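# Move the small gear from the tester to the tray

## Task

Lift the small gear out of the tester, set it down inside the parts tray, and finish with the gripper opened so the gear is no longer held.

## Robot and tools

ROBOT. There are two arms, left_arm and right_arm, each with six revolute joints and a two-finger gripper. Root-link positions in the scene frame: left_arm at (+0.043, +0.305, 0) m with quat_wxyz (+0.999, 0, 0, +0.041); right_arm at (-0.031, -0.306, 0) m with quat_wxyz (+0.995, 0, 0, -0.102).

FRAME. Every reported gripper pose shares one scene frame. Its origin sits on the tabletop midway between the arms, +z is up, +x reaches out across the table, and left_arm is on the +y side. The words left and right are arm names only, not image sides. A gripper's fingers extend along its own +z axis and close along its y axis. end_effector_position is the point between the finger pads, roughly 1 cm short of the fingertips. Printed hand positions may be somewhat wrong, worse when the arm is stretched out.

JOINT ORDER. In every row and every per-joint list: shoulder (joint2), elbow (joint3), waist (joint1), wrist pitch (joint4), wrist yaw (joint5), wrist roll (joint6). Stated ranges in rad: shoulder 0.000 to 3.142, elbow 0.000 to 3.142, waist -2.618 to 3.054, wrist pitch -1.571 to 1.571, wrist yaw -1.571 to 1.571, wrist roll -2.094 to 2.094. True ends may differ by up to 0.036 rad either way.

execute_actions(actions). actions is a list of actions; each action is a list of up to 15 rows, one row per control step of 1/30 s; if fewer rows are given the final row repeats to fill 15 steps. A row is one flat list of 14 numbers, each in [-1, 1], covering both arms even if one is idle: left_arm's six joint values then its opening, then right_arm's six joint values then its opening. Joint values are offsets, not poses: they are measured from the joint angles at the start of that action (for a call's first action, the angles in the latest result), not from the previous row. Scale: 1.0 equals 1.202 rad for waist, 1.258 shoulder, 1.238 elbow, 2.073 wrist pitch, 2.022 wrist yaw and wrist roll. The opening is absolute: +1 fully open, -1 closed. An action that would push a joint more than 0.036 rad beyond its range is rejected for both arms; if the first action is malformed or fails that check, nothing in the call runs. A joint driven to its real end stops there and the result prints "joint sent to its limit"; absence of that line does not prove there is more room. An empty list just returns state and images.

move(target, speed, blocking). target is one 14-number row laid out as above; its joint offsets count from the "Joint positions" of the latest result that showed them, not from where the arm is when the move begins. All joints travel in step, finishing together, so the hand traces a curve; path time is clamped to 0.5 to 10 s. speed (0.01 to 2 rad/s, default 0.5) caps the joint with the longest travel. Finger values are applied at the start. No collision avoidance: faster motion or aiming deeper past a contact means harder impact. blocking=false returns after 0.5 s while motion continues; then use wait(0) or stop before sending anything else. The result adds a "move:" line: ending (done, off_target, moving, held, fault), limits=held or limits=none, and each arm's joint farthest from target.

wait(seconds): 0 to 10; the arms keep their last command; returns early if a running move finishes. stop(): brakes a running move; braking needs room; fingers keep going. zoom_image(camera, region): region is [x0, y0, x1, y1] in pixels from the top-left, at most 504 by 504. read_manual(section): only "licences", no motion. finished_scene(scene): pass the number of the current scene; ends it for good once the robot has held the last command, so the gear must already be resting in the tray and released.

RESULTS. The state line lists each arm's gripper position (m) and quat_wxyz. "Joint positions" and "Joint velocities" give per-arm blocks in the joint order above (rad, rad/s) followed by the finger gap (m, m/s; 0.094 m is fully open). grip_measured is the measured opening on the command scale; readings can be off by about 1 mm. "Joint targets" shows where joints are currently being driven. "joint command not followed" means a clearance check altered some joint targets. FAULT and MOTOR HOT lines report stops and heat.

MOTION LIMITS. Per step, targets stay within a lead of the measured angle: 0.202 rad waist, 0.258 shoulder, 0.238 elbow, 0.573 wrist pitch, 0.522 wrist yaw and roll; and if the hand would jump more than 70 mm, all targets are pulled back. Large offsets therefore need several actions; leftover motion may not finish on its own, so command the remainder. Sending zeros can let an arm droop: in a reply's first call send offsets back to the desired angles, then zeros, adding more if a joint still lags.

GRIPPING. To hold something, command an opening under grip_measured; about 0.03 lower holds firmly. Pads push roughly 50 to 62 N (less on some grippers, less on parts under about 2 mm thick) and can spike at first contact.

CAMERAS: cam_head_left, cam_head_right, cam_high, cam_low (each 504x504) and cam_left_wrist, cam_right_wrist (616x616, fisheye), returned in that order; calibration is approximate and wrist-camera poses follow the arm's joints.

HEAT. Holding loads warms motors, even during thinking. Warnings start at 75 °C; 90 °C halts that arm for 10 s; 100 °C makes the arm go limp and fall.

AVOID. Letting the arms collide or press on each other, knocking anything off the table, dropping or slipping the gear, slamming or pushing hard. Occasional external tugs on a held part or shoves on loose objects may happen. The simulation keeps running while you compose replies, holding the last command.

Each tool is called after "Request:" as name(argument=value, ...) on one line, values as JSON.

## Session

Request:
execute_actions(actions=[])

Scene clock: 0.00 s.
left_arm: end_effector_position=(+0.5495, +0.5347, +0.3289) grip_measured=+1.000 end_effector_quat_wxyz=(+0.486, -0.000, +0.861, +0.149) | right_arm: end_effector_position=(+0.2344, -0.1368, +0.1856) grip_measured=+1.000 end_effector_quat_wxyz=(+0.052, +0.028, +0.903, +0.426)
Joint names: [shoulder, elbow, waist, wrist pitch, wrist yaw, wrist roll]
Joint positions: left_arm=[ 1.883  1.964  0.391 -0.593  0.153  0.383  0.094] | right_arm=[ 1.391  1.097  0.331 -0.952 -0.841  0.334  0.094]
Joint velocities: left_arm=[-0.017 -0.037 -0.022 -0.051  0.022 -0.022  0.   ] | right_arm=[ 0.012 -0.007  0.002  0.066 -0.051  0.037  0.   ]
Motor temperatures (°C, as the motors report them): left_arm=[22 23 25 24 24 23] | right_arm=[23 23 24 23 22 25]
Joint targets: left_arm=[1.868 1.977 0.391 -0.587 0.154 0.383] | right_arm=[1.382 1.109 0.331 -0.947 -0.853 0.327]

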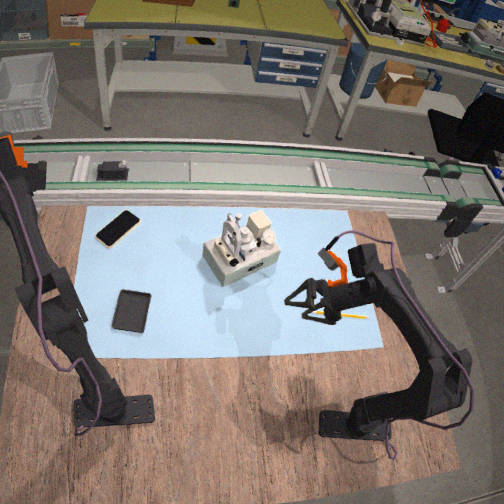

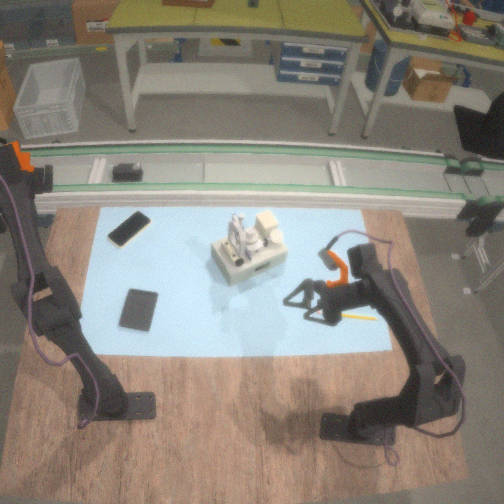

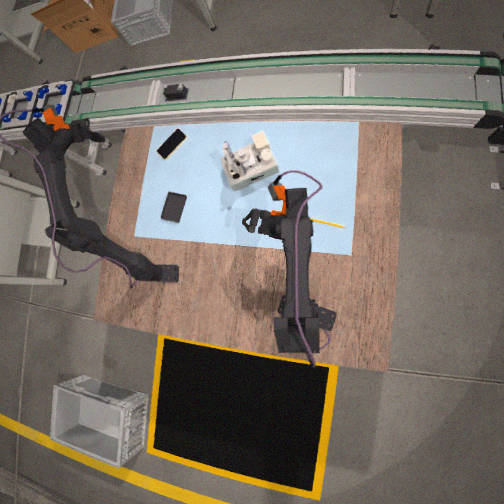

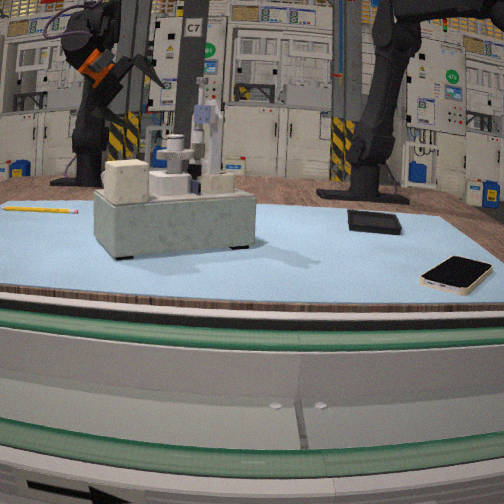

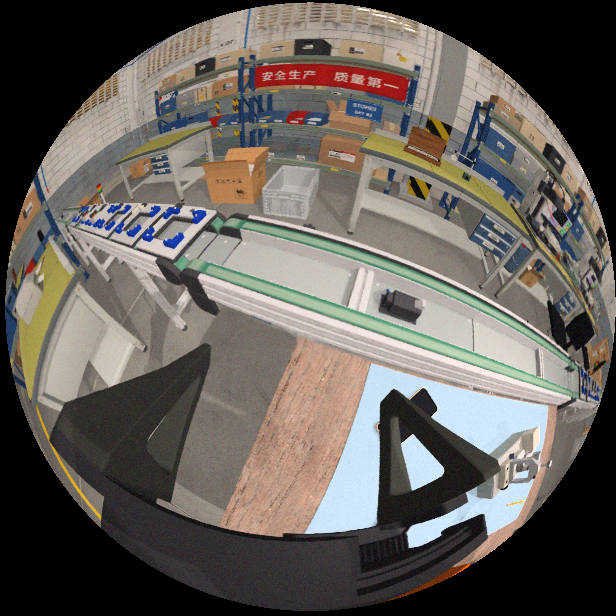

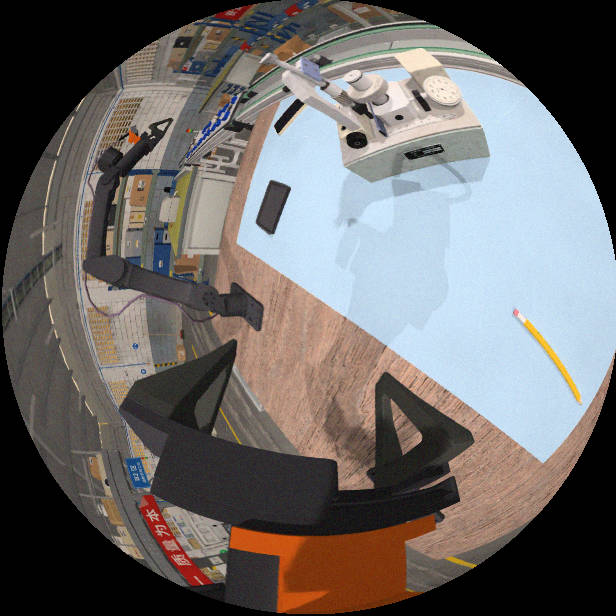

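Request:
zoom_image(camera="cam_head_left", region=[190, 200, 300, 300])

Request:
zoom_image(camera="cam_low", region=[80, 60, 280, 270])

Request:
zoom_image(camera="cam_right_wrist", region=[250, 30, 500, 200])

Request:
zoom_image(camera="cam_high", region=[200, 110, 300, 200])

Region (190, 200, 300, 300) of cam_head_left's 504x504 image, scaled by 4.582, with more detail than that image has; it fills the top 458 rows of this view, and the rest is white.

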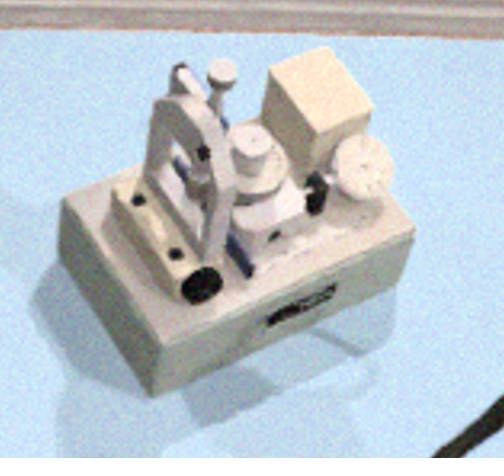

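Region (80, 60, 280, 270) of cam_low's 504x504 image, scaled by 2.400, with more detail than that image has; it fills the left 480 columns of this view, and the rest is white.

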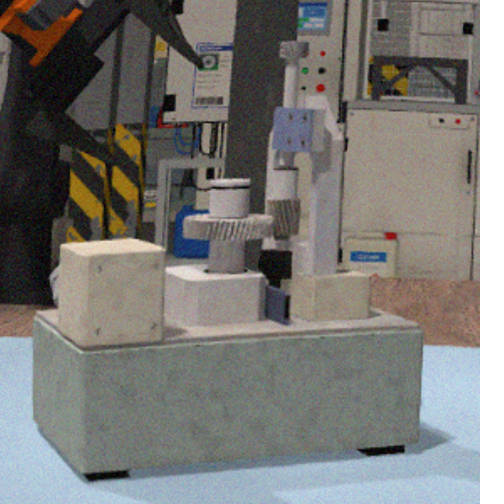

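Region (250, 30, 500, 200) of cam_right_wrist's 616x616 image, scaled by 2.016, with more detail than that image has; it fills the top 343 rows of this view, and the rest is white.

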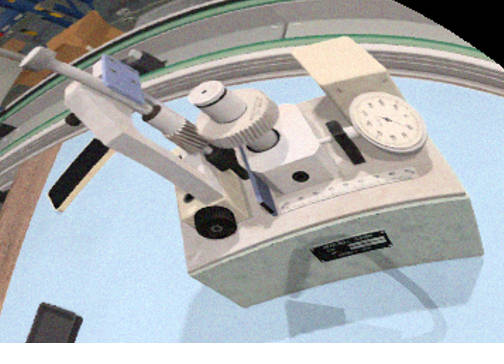

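Region (200, 110, 300, 200) of cam_high's 504x504 image, scaled by 5.040, with more detail than that image has; it fills the top 454 rows of this view, and the rest is white.

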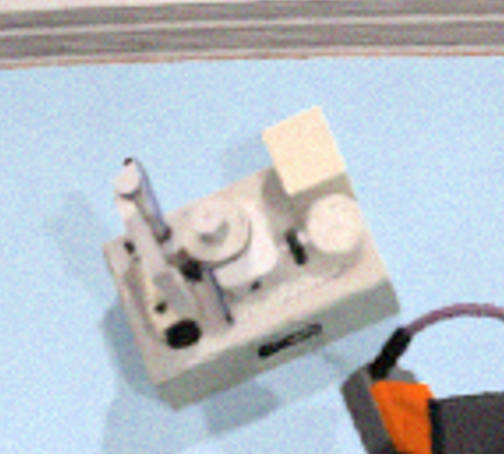

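Request:
move(target=[-0.265,-0.577,-0.951,0.19,-0.076,-0.19,1,0,0,-0.35,0,0,0,1], speed=0.7)

Request:
zoom_image(camera="cam_left_wrist", region=[160, 100, 460, 400])

Scene clock: 3.67 s.
left_arm: end_effector_position=(+0.4232, +0.0025, +0.2303) grip_measured=+1.000 end_effector_quat_wxyz=(+0.460, +0.292, +0.822, -0.163) | right_arm: end_effector_position=(+0.2798, -0.2576, +0.1852) grip_measured=+1.000 end_effector_quat_wxyz=(+0.138, +0.212, +0.879, +0.405)
Joint names: [shoulder, elbow, waist, wrist pitch, wrist yaw, wrist roll]
Joint positions: left_arm=[ 1.58   1.252 -0.753 -0.223  0.008  0.007  0.094] | right_arm=[ 1.391  1.097 -0.08  -0.952 -0.838  0.334  0.094]
Joint velocities: left_arm=[-0.012 -0.012 -0.012 -0.022  0.007 -0.037  0.   ] | right_arm=[ 0.007 -0.017 -0.012  0.022 -0.007  0.051  0.   ]
Motor temperatures (°C, as the motors report them): left_arm=[23 23 25 25 24 23] | right_arm=[23 24 24 23 22 25]
Joint targets: left_arm=[1.549 1.250 -0.752 -0.200 -0.001 -0.002] | right_arm=[1.391 1.097 -0.089 -0.952 -0.842 0.334]
move: off_target (left_arm); limits=none; left_arm: farthest joint: the shoulder, 0.031 radians from its target (0.333 radians at the start); right_arm: farthest joint: the waist, 0.010 radians from its target (0.421 radians at the start)
camera_calibration (this result's frames):
cam_left_wrist: T_world_to_cam=[[-0.470932, -0.829367, 0.300622, 0.126875], [-0.835179, 0.309424, -0.454679, 0.498715], [0.284076, -0.465196, -0.838387, 0.171051], [0, 0, 0, 1]] pos_world=[0.427675, 0.0304839, 0.332021]
cam_right_wrist: T_world_to_cam=[[-0.000524999, -0.664191, -0.747563, -0.0330133], [-0.996215, -0.0646331, 0.0581245, 0.295664], [-0.0869231, 0.744764, -0.661643, 0.464147], [0, 0, 0, 1]] pos_world=[0.334873, -0.348497, 0.265235]

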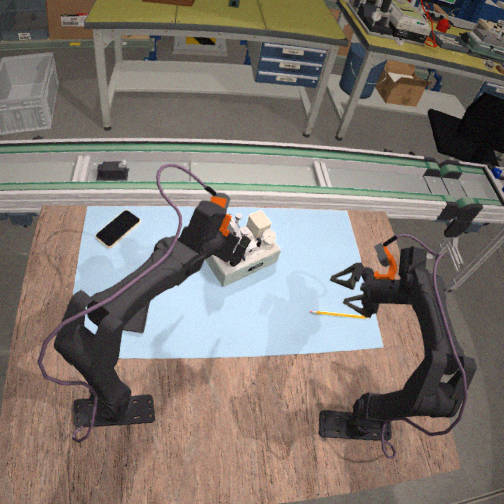

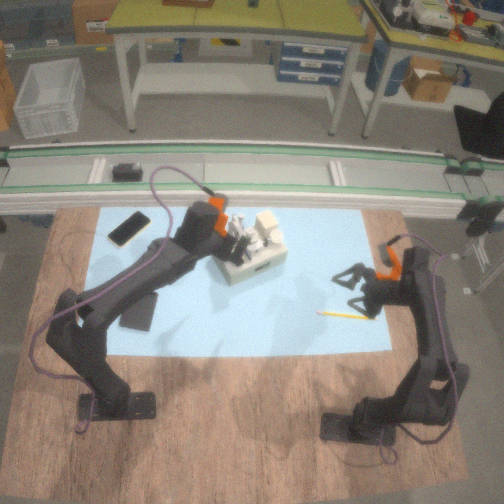

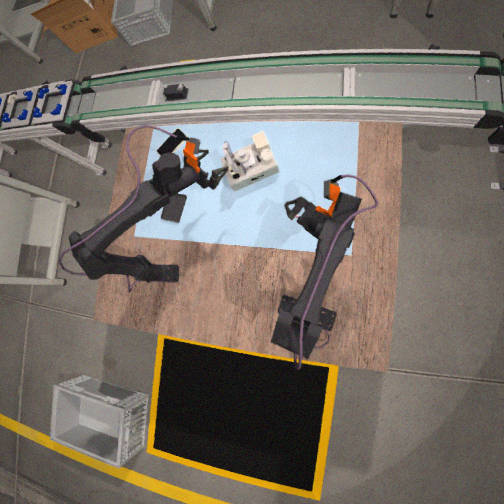

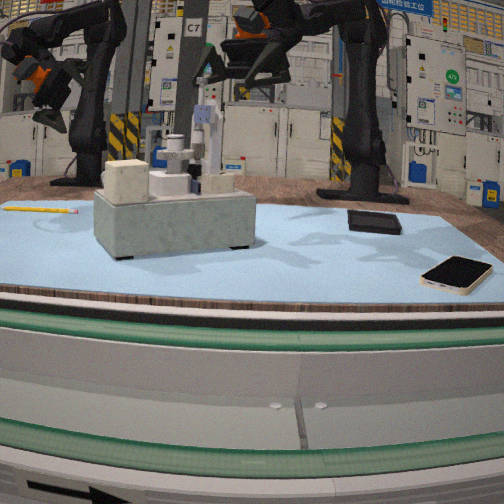

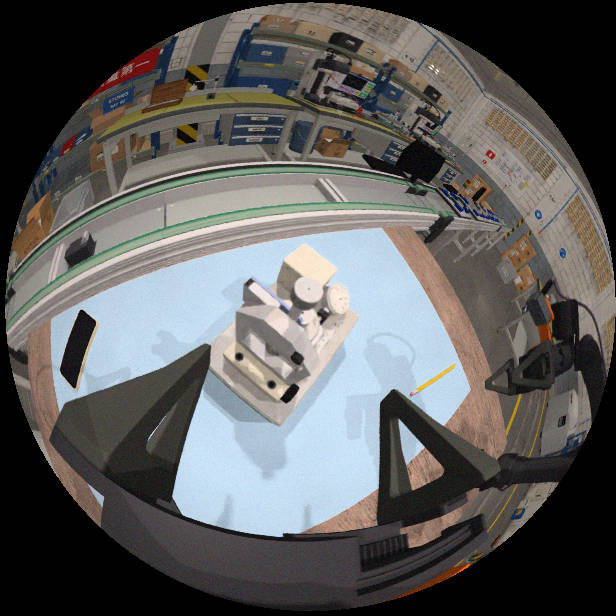

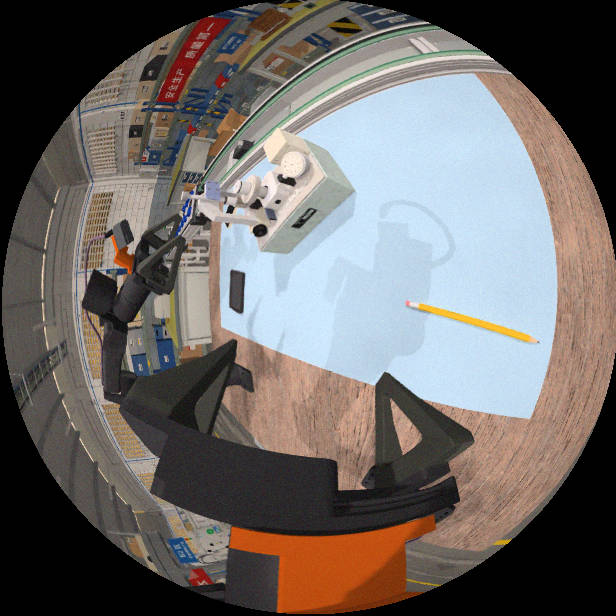

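Region (160, 100, 460, 400) of cam_left_wrist's 616x616 image, scaled by 1.680, with more detail than that image has.

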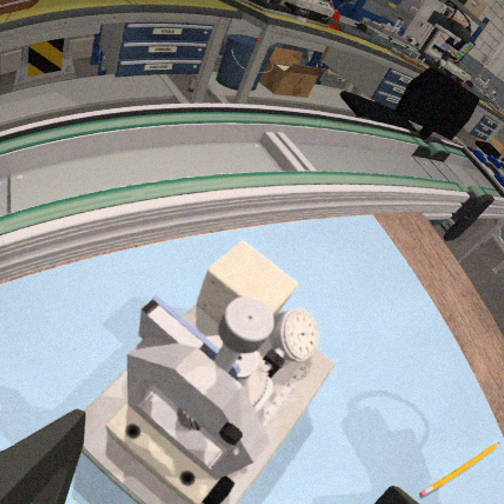

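Request:
move(target=[0,0,0.3,0,0,0,1,0,0,0,0,0,0,1], speed=0.8)

Request:
move(target=[0,0,0,0,0,0,1,0.365,0.474,0.661,0.287,0.414,-0.165,0.2], speed=0.6)

Scene clock: 5.13 s.
left_arm: end_effector_position=(+0.5059, +0.1568, +0.2304) grip_measured=+1.000 end_effector_quat_wxyz=(+0.482, +0.139, +0.862, -0.077) | right_arm: end_effector_position=(+0.2798, -0.2577, +0.1851) grip_measured=+1.000 end_effector_quat_wxyz=(+0.138, +0.212, +0.879, +0.405)
Joint names: [shoulder, elbow, waist, wrist pitch, wrist yaw, wrist roll]
Joint positions: left_arm=[ 1.58   1.252 -0.391 -0.223  0.007  0.006  0.094] | right_arm=[ 1.391  1.097 -0.08  -0.952 -0.838  0.334  0.094]
Joint velocities: left_arm=[-0.007 -0.012 -0.007  0.022 -0.11   0.051  0.   ] | right_arm=[-0.017 -0.017 -0.002  0.007  0.007  0.081  0.   ]
Motor temperatures (°C, as the motors report them): left_arm=[24 24 25 26 24 23] | right_arm=[23 24 24 23 22 25]
Joint targets: left_arm=[1.580 1.252 -0.393 -0.223 0.008 0.007] | right_arm=[1.391 1.097 -0.080 -0.952 -0.839 0.334]
move: done; limits=none; left_arm: farthest joint: the waist, 0.001 radians from its target (0.361 radians at the start); right_arm: farthest joint: the waist, 0.000 radians from its target (0.000 radians at the start)
camera_calibration (this result's frames):
cam_left_wrist: T_world_to_cam=[[-0.145413, -0.942717, 0.300231, 0.146976], [-0.890392, -0.00760554, -0.455131, 0.597752], [0.431343, -0.333506, -0.838282, 0.124276], [0, 0, 0, 1]] pos_world=[0.500001, 0.18455, 0.332107]
cam_right_wrist: T_world_to_cam=[[-0.000838585, -0.664709, -0.747102, -0.0332801], [-0.996219, -0.0643505, 0.0583719, 0.295697], [-0.0868767, 0.744326, -0.662142, 0.464122], [0, 0, 0, 1]] pos_world=[0.334872, -0.348552, 0.265191]

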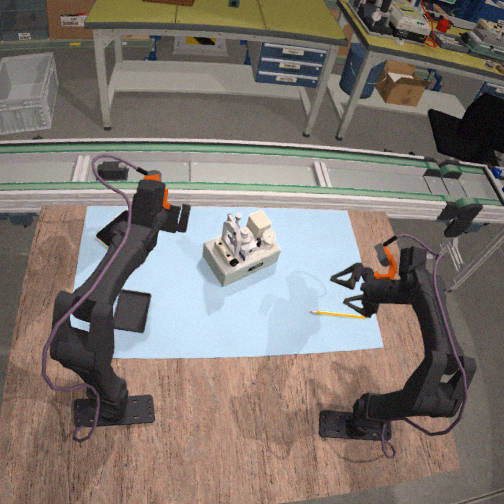

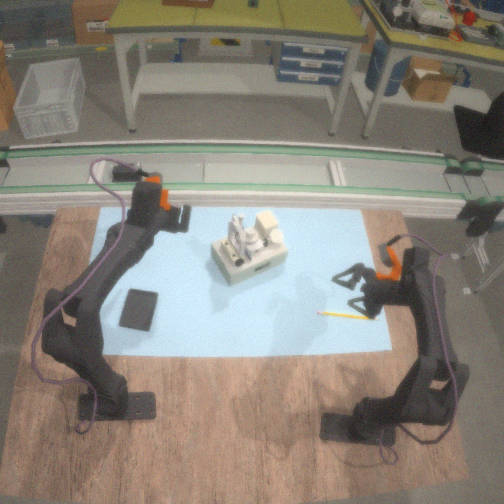

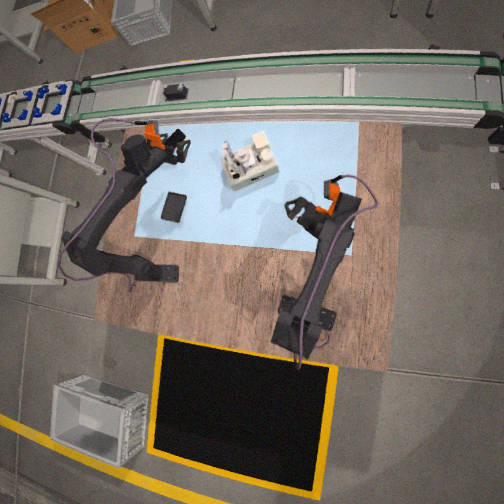

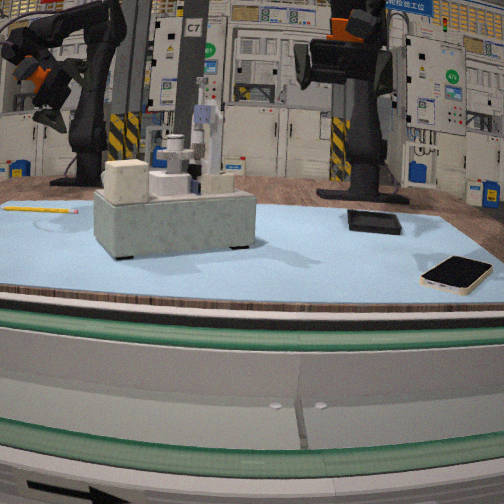

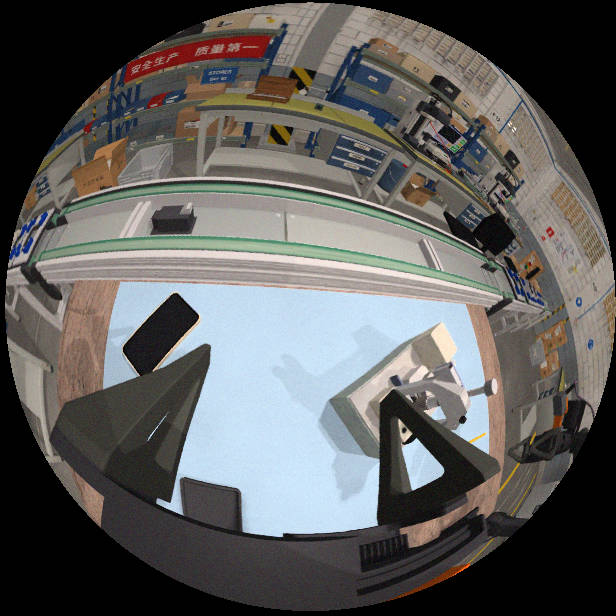

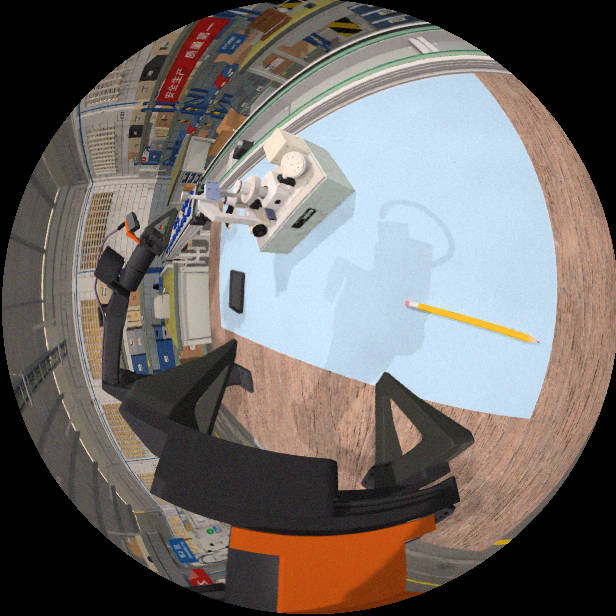

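Scene clock: 7.37 s.
left_arm: end_effector_position=(+0.5059, +0.1568, +0.2304) grip_measured=+1.000 end_effector_quat_wxyz=(+0.482, +0.139, +0.862, -0.077) | right_arm: end_effector_position=(+0.4495, -0.0313, +0.2499) grip_measured=+0.203 end_effector_quat_wxyz=(+0.462, -0.222, +0.849, +0.128)
Joint names: [shoulder, elbow, waist, wrist pitch, wrist yaw, wrist roll]
Joint positions: left_arm=[ 1.58   1.252 -0.391 -0.223  0.007  0.006  0.094] | right_arm=[ 1.848  1.654  0.718 -0.376 -0.01   0.008  0.057]
Joint velocities: left_arm=[-0.002  0.007  0.007  0.007 -0.007  0.007  0.   ] | right_arm=[ 0.012 -0.007  0.002  0.007  0.037  0.081 -0.001]
Motor temperatures (°C, as the motors report them): left_arm=[24 24 25 26 24 23] | right_arm=[23 25 24 24 22 25]
Joint targets: left_arm=[1.580 1.252 -0.391 -0.223 0.007 0.006] | right_arm=[1.850 1.684 0.714 -0.357 -0.000 0.000]
move: off_target (right_arm); limits=none; left_arm: farthest joint: the waist, 0.000 radians from its target (0.000 radians at the start); right_arm: farthest joint: the elbow, 0.030 radians from its target (0.587 radians at the start)
camera_calibration (this result's frames):
cam_left_wrist: T_world_to_cam=[[-0.145413, -0.942717, 0.300231, 0.146976], [-0.890392, -0.00760554, -0.455131, 0.597752], [0.431343, -0.333506, -0.838282, 0.124276], [0, 0, 0, 1]] pos_world=[0.500001, 0.18455, 0.332107]
cam_right_wrist: T_world_to_cam=[[0.632326, -0.750219, 0.193221, -0.356574], [-0.627734, -0.642339, -0.439716, 0.416321], [0.453997, 0.156752, -0.877106, 0.145499], [0, 0, 0, 1]] pos_world=[0.420754, -0.0228966, 0.379579]

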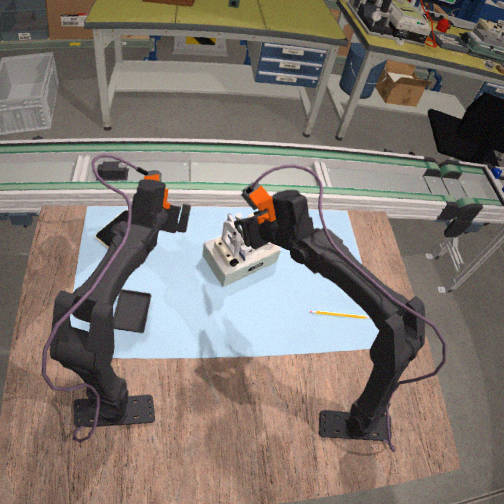

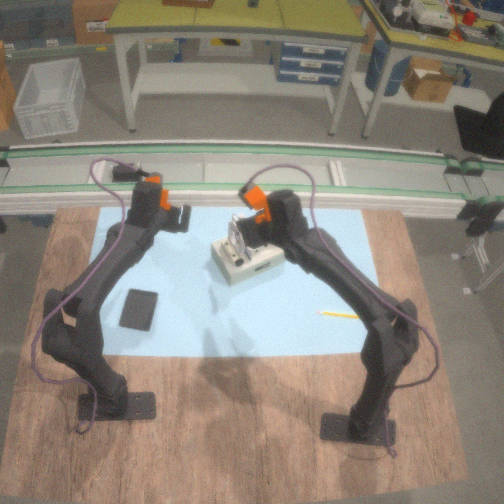

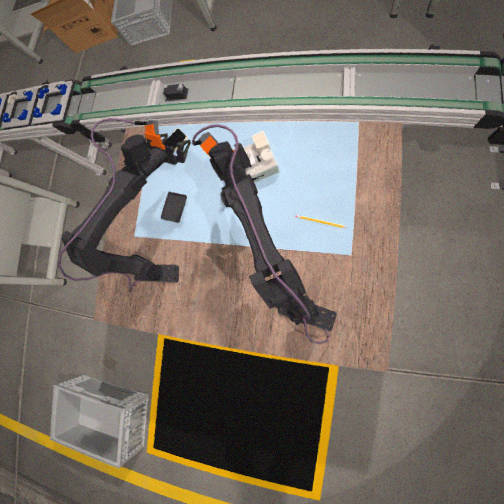

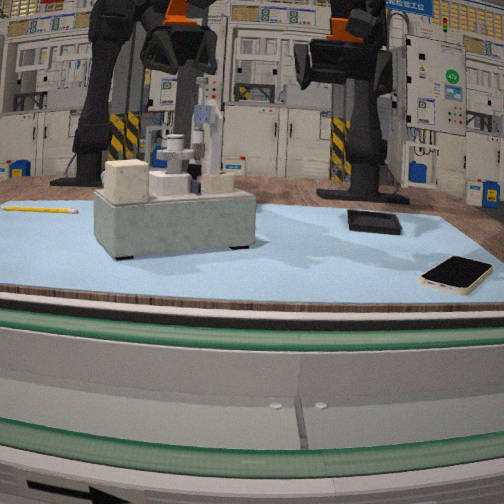

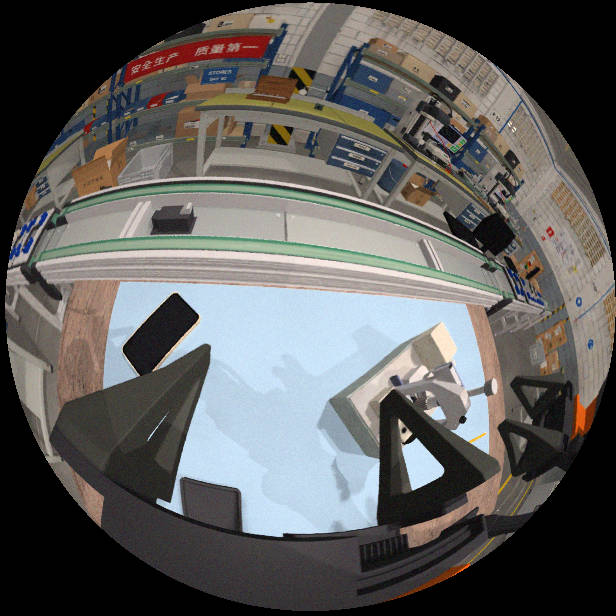

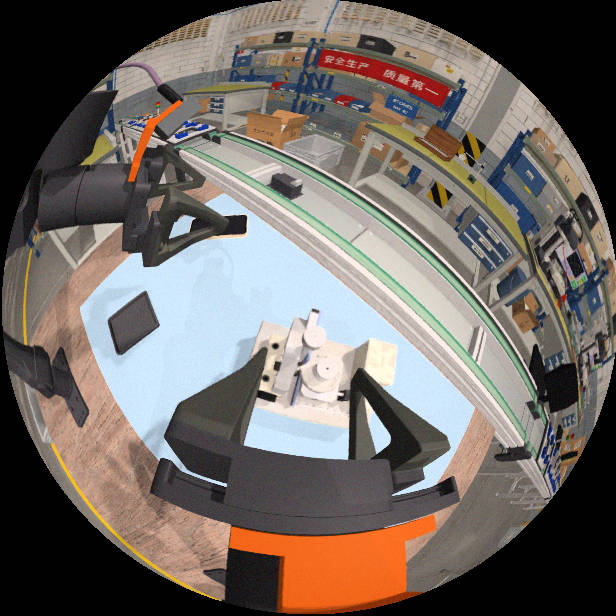

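Request:
move(target=[0,0,0,0,0,0,1,0.09,0.115,0,0,0,0,0.2], speed=0.2)

Request:
zoom_image(camera="cam_right_wrist", region=[210, 260, 430, 480])

Request:
zoom_image(camera="cam_low", region=[100, 20, 300, 220])

Scene clock: 9.10 s.
left_arm: end_effector_position=(+0.5059, +0.1568, +0.2304) grip_measured=+1.000 end_effector_quat_wxyz=(+0.482, +0.139, +0.862, -0.077) | right_arm: end_effector_position=(+0.4736, -0.0178, +0.2405) grip_measured=+0.203 end_effector_quat_wxyz=(+0.462, -0.222, +0.849, +0.128)
Joint names: [shoulder, elbow, waist, wrist pitch, wrist yaw, wrist roll]
Joint positions: left_arm=[ 1.58   1.252 -0.391 -0.223  0.007  0.006  0.094] | right_arm=[ 1.959  1.766  0.718 -0.378 -0.01   0.008  0.057]
Joint velocities: left_arm=[-0.017 -0.017  0.007 -0.007  0.007  0.051  0.   ] | right_arm=[-0.002 -0.002  0.017 -0.007 -0.022 -0.022 -0.001]
Motor temperatures (°C, as the motors report them): left_arm=[24 24 25 26 24 23] | right_arm=[24 26 24 24 22 25]
Joint targets: left_arm=[1.580 1.252 -0.391 -0.223 0.007 0.006] | right_arm=[1.961 1.796 0.718 -0.376 -0.010 0.008]
move: off_target (right_arm); limits=none; left_arm: farthest joint: the waist, 0.000 radians from its target (0.000 radians at the start); right_arm: farthest joint: the elbow, 0.030 radians from its target (0.142 radians at the start)
camera_calibration (this result's frames):
cam_left_wrist: T_world_to_cam=[[-0.145413, -0.942717, 0.300231, 0.146976], [-0.890392, -0.00760554, -0.455131, 0.597752], [0.431343, -0.333506, -0.838282, 0.124276], [0, 0, 0, 1]] pos_world=[0.500001, 0.18455, 0.332107]
cam_right_wrist: T_world_to_cam=[[0.632318, -0.750131, 0.193591, -0.359927], [-0.627985, -0.642633, -0.438928, 0.435846], [0.453662, 0.15597, -0.877419, 0.124404], [0, 0, 0, 1]] pos_world=[0.444855, -0.00930707, 0.370138]

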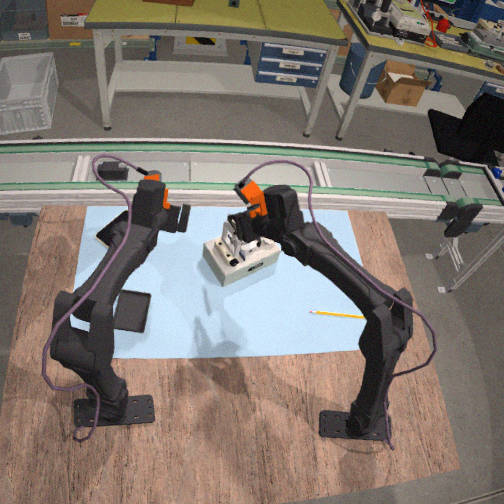

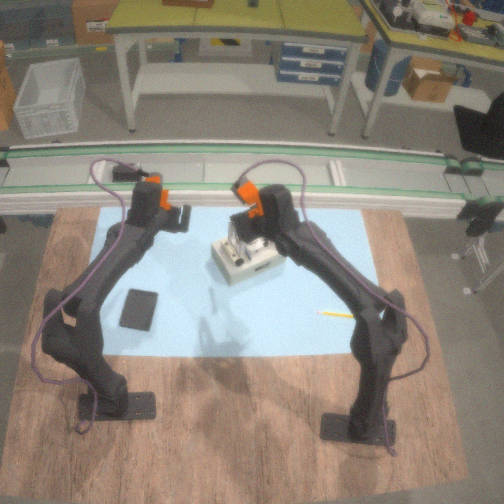

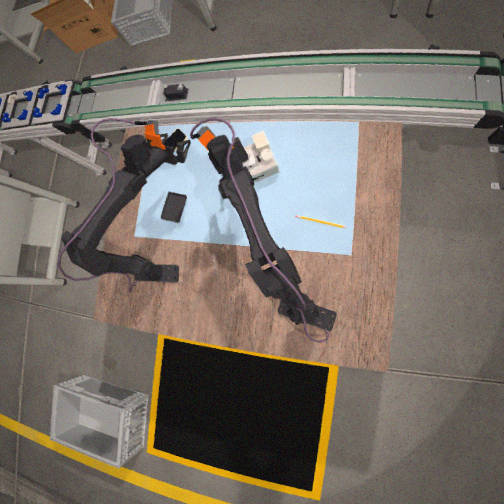

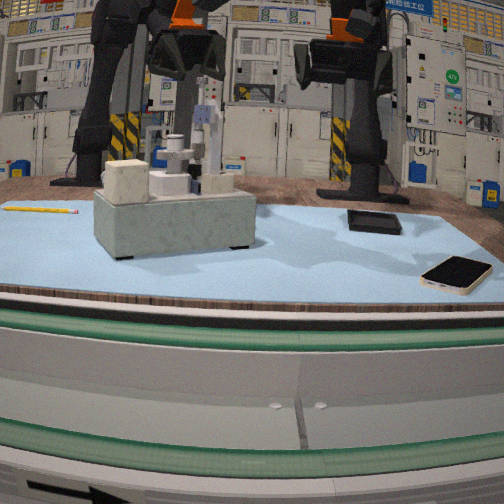

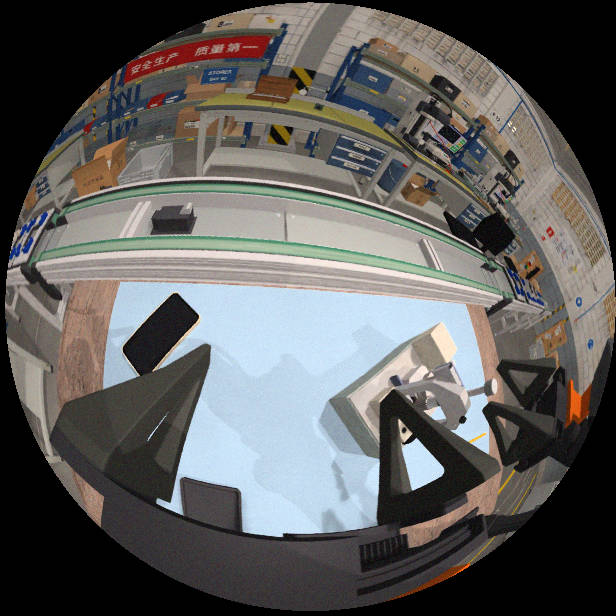

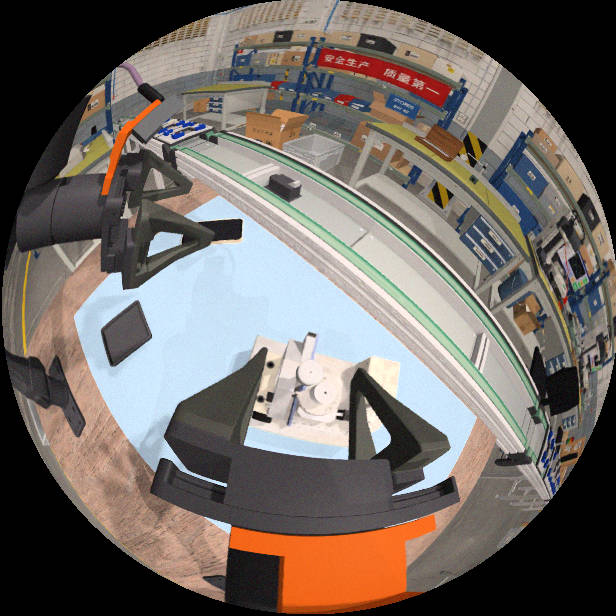

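Region (210, 260, 430, 480) of cam_right_wrist's 616x616 image, scaled by 2.291, with more detail than that image has.

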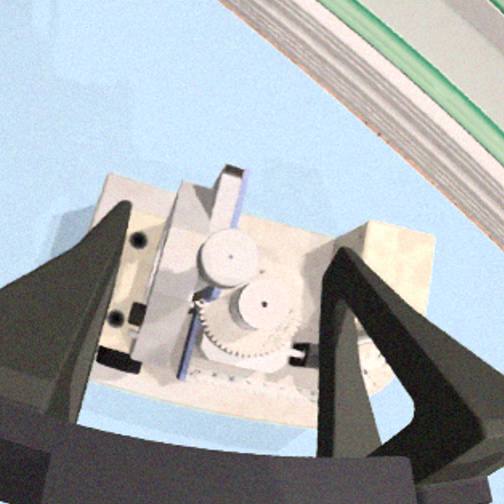

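Region (100, 20, 300, 220) of cam_low's 504x504 image, scaled by 2.520, with more detail than that image has.

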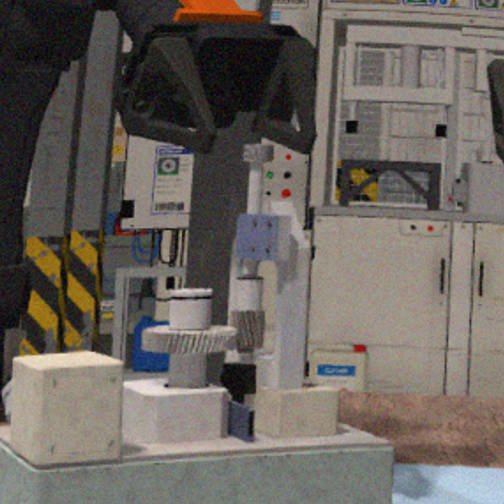

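Request:
move(target=[0,0,0,0,0,0,1,0.018,0.006,0,0,0,0,0.0], speed=0.1)

Request:
zoom_image(camera="cam_right_wrist", region=[210, 260, 430, 480])

Request:
zoom_image(camera="cam_low", region=[100, 20, 300, 220])

Scene clock: 10.13 s.
left_arm: end_effector_position=(+0.5059, +0.1568, +0.2304) grip_measured=+1.000 end_effector_quat_wxyz=(+0.482, +0.139, +0.862, -0.077) | right_arm: end_effector_position=(+0.4760, -0.0165, +0.2269) grip_measured=+0.003 end_effector_quat_wxyz=(+0.452, -0.223, +0.855, +0.125)
Joint names: [shoulder, elbow, waist, wrist pitch, wrist yaw, wrist roll]
Joint positions: left_arm=[ 1.58   1.252 -0.391 -0.223  0.007  0.006  0.094] | right_arm=[ 1.983  1.766  0.718 -0.378 -0.01   0.008  0.047]
Joint velocities: left_arm=[ 0.007  0.017  0.007  0.037 -0.007  0.081  0.   ] | right_arm=[-0.007 -0.002 -0.007  0.007  0.066 -0.022 -0.001]
Motor temperatures (°C, as the motors report them): left_arm=[24 24 25 26 24 23] | right_arm=[24 26 24 24 22 25]
Joint targets: left_arm=[1.580 1.252 -0.391 -0.223 0.007 0.006] | right_arm=[1.982 1.774 0.718 -0.378 -0.010 0.008]
move: done; limits=none; left_arm: farthest joint: the waist, 0.000 radians from its target (0.000 radians at the start); right_arm: farthest joint: the elbow, 0.007 radians from its target (0.007 radians at the start)
camera_calibration (this result's frames):
cam_left_wrist: T_world_to_cam=[[-0.145413, -0.942717, 0.300231, 0.146976], [-0.890392, -0.00760554, -0.455131, 0.597752], [0.431343, -0.333506, -0.838282, 0.124276], [0, 0, 0, 1]] pos_world=[0.500001, 0.18455, 0.332107]
cam_right_wrist: T_world_to_cam=[[0.636387, -0.747837, 0.189079, -0.358664], [-0.637095, -0.647768, -0.417739, 0.431658], [0.43488, 0.145383, -0.888675, 0.122515], [0, 0, 0, 1]] pos_world=[0.449978, -0.00641944, 0.357012]

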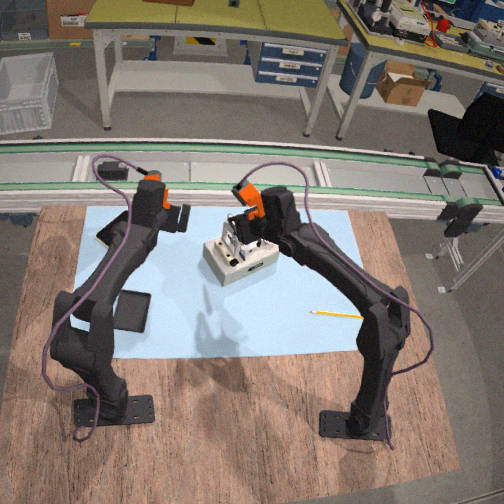

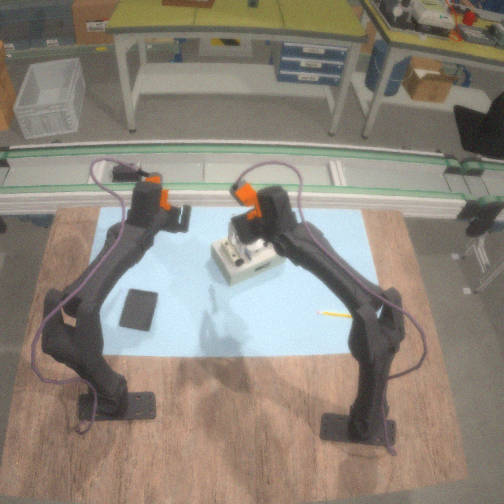

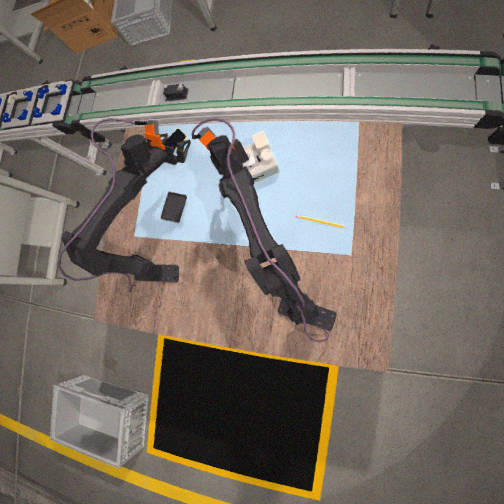

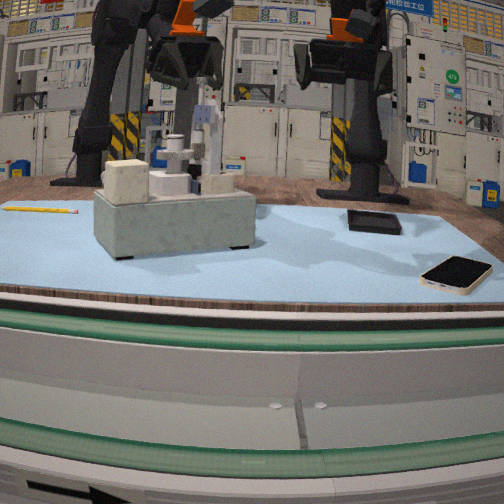

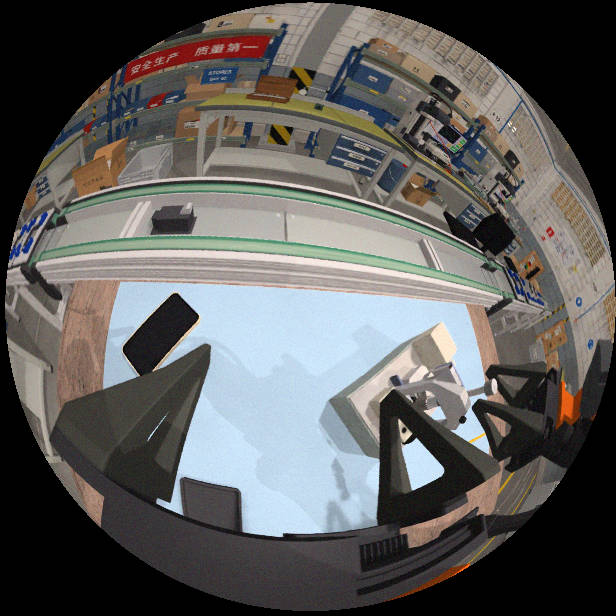

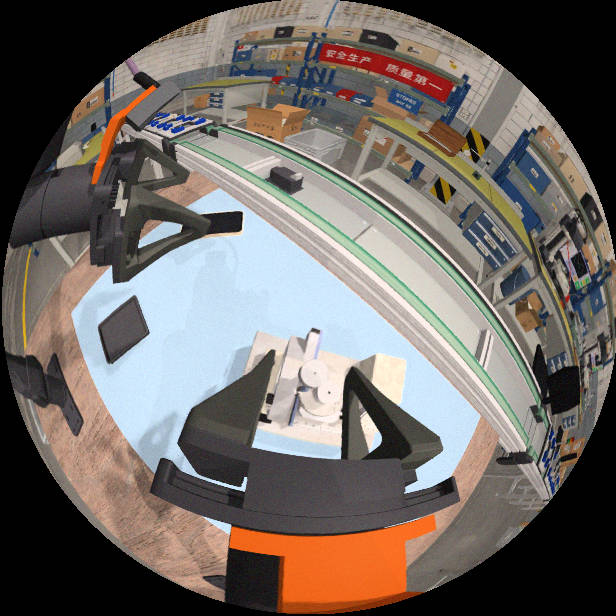

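Region (210, 260, 430, 480) of cam_right_wrist's 616x616 image, scaled by 2.291, with more detail than that image has.

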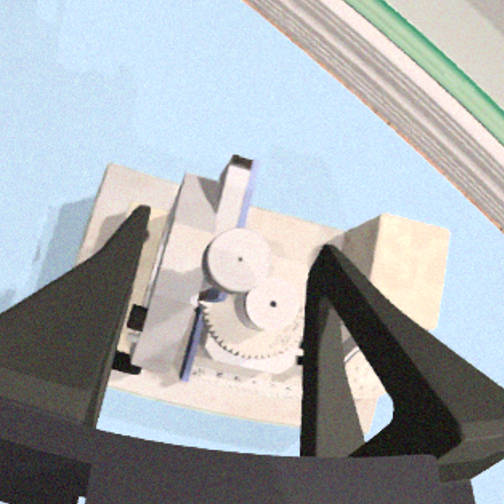

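Region (100, 20, 300, 220) of cam_low's 504x504 image, scaled by 2.520, with more detail than that image has.

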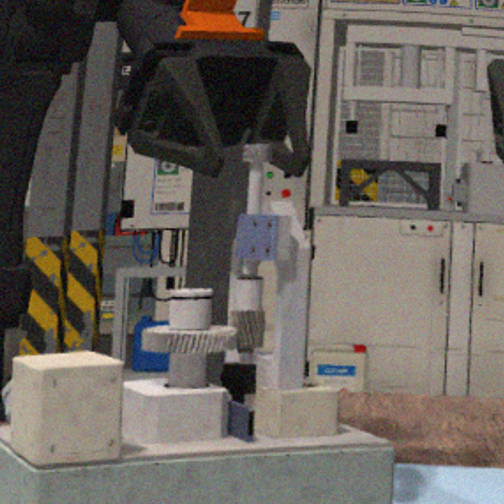

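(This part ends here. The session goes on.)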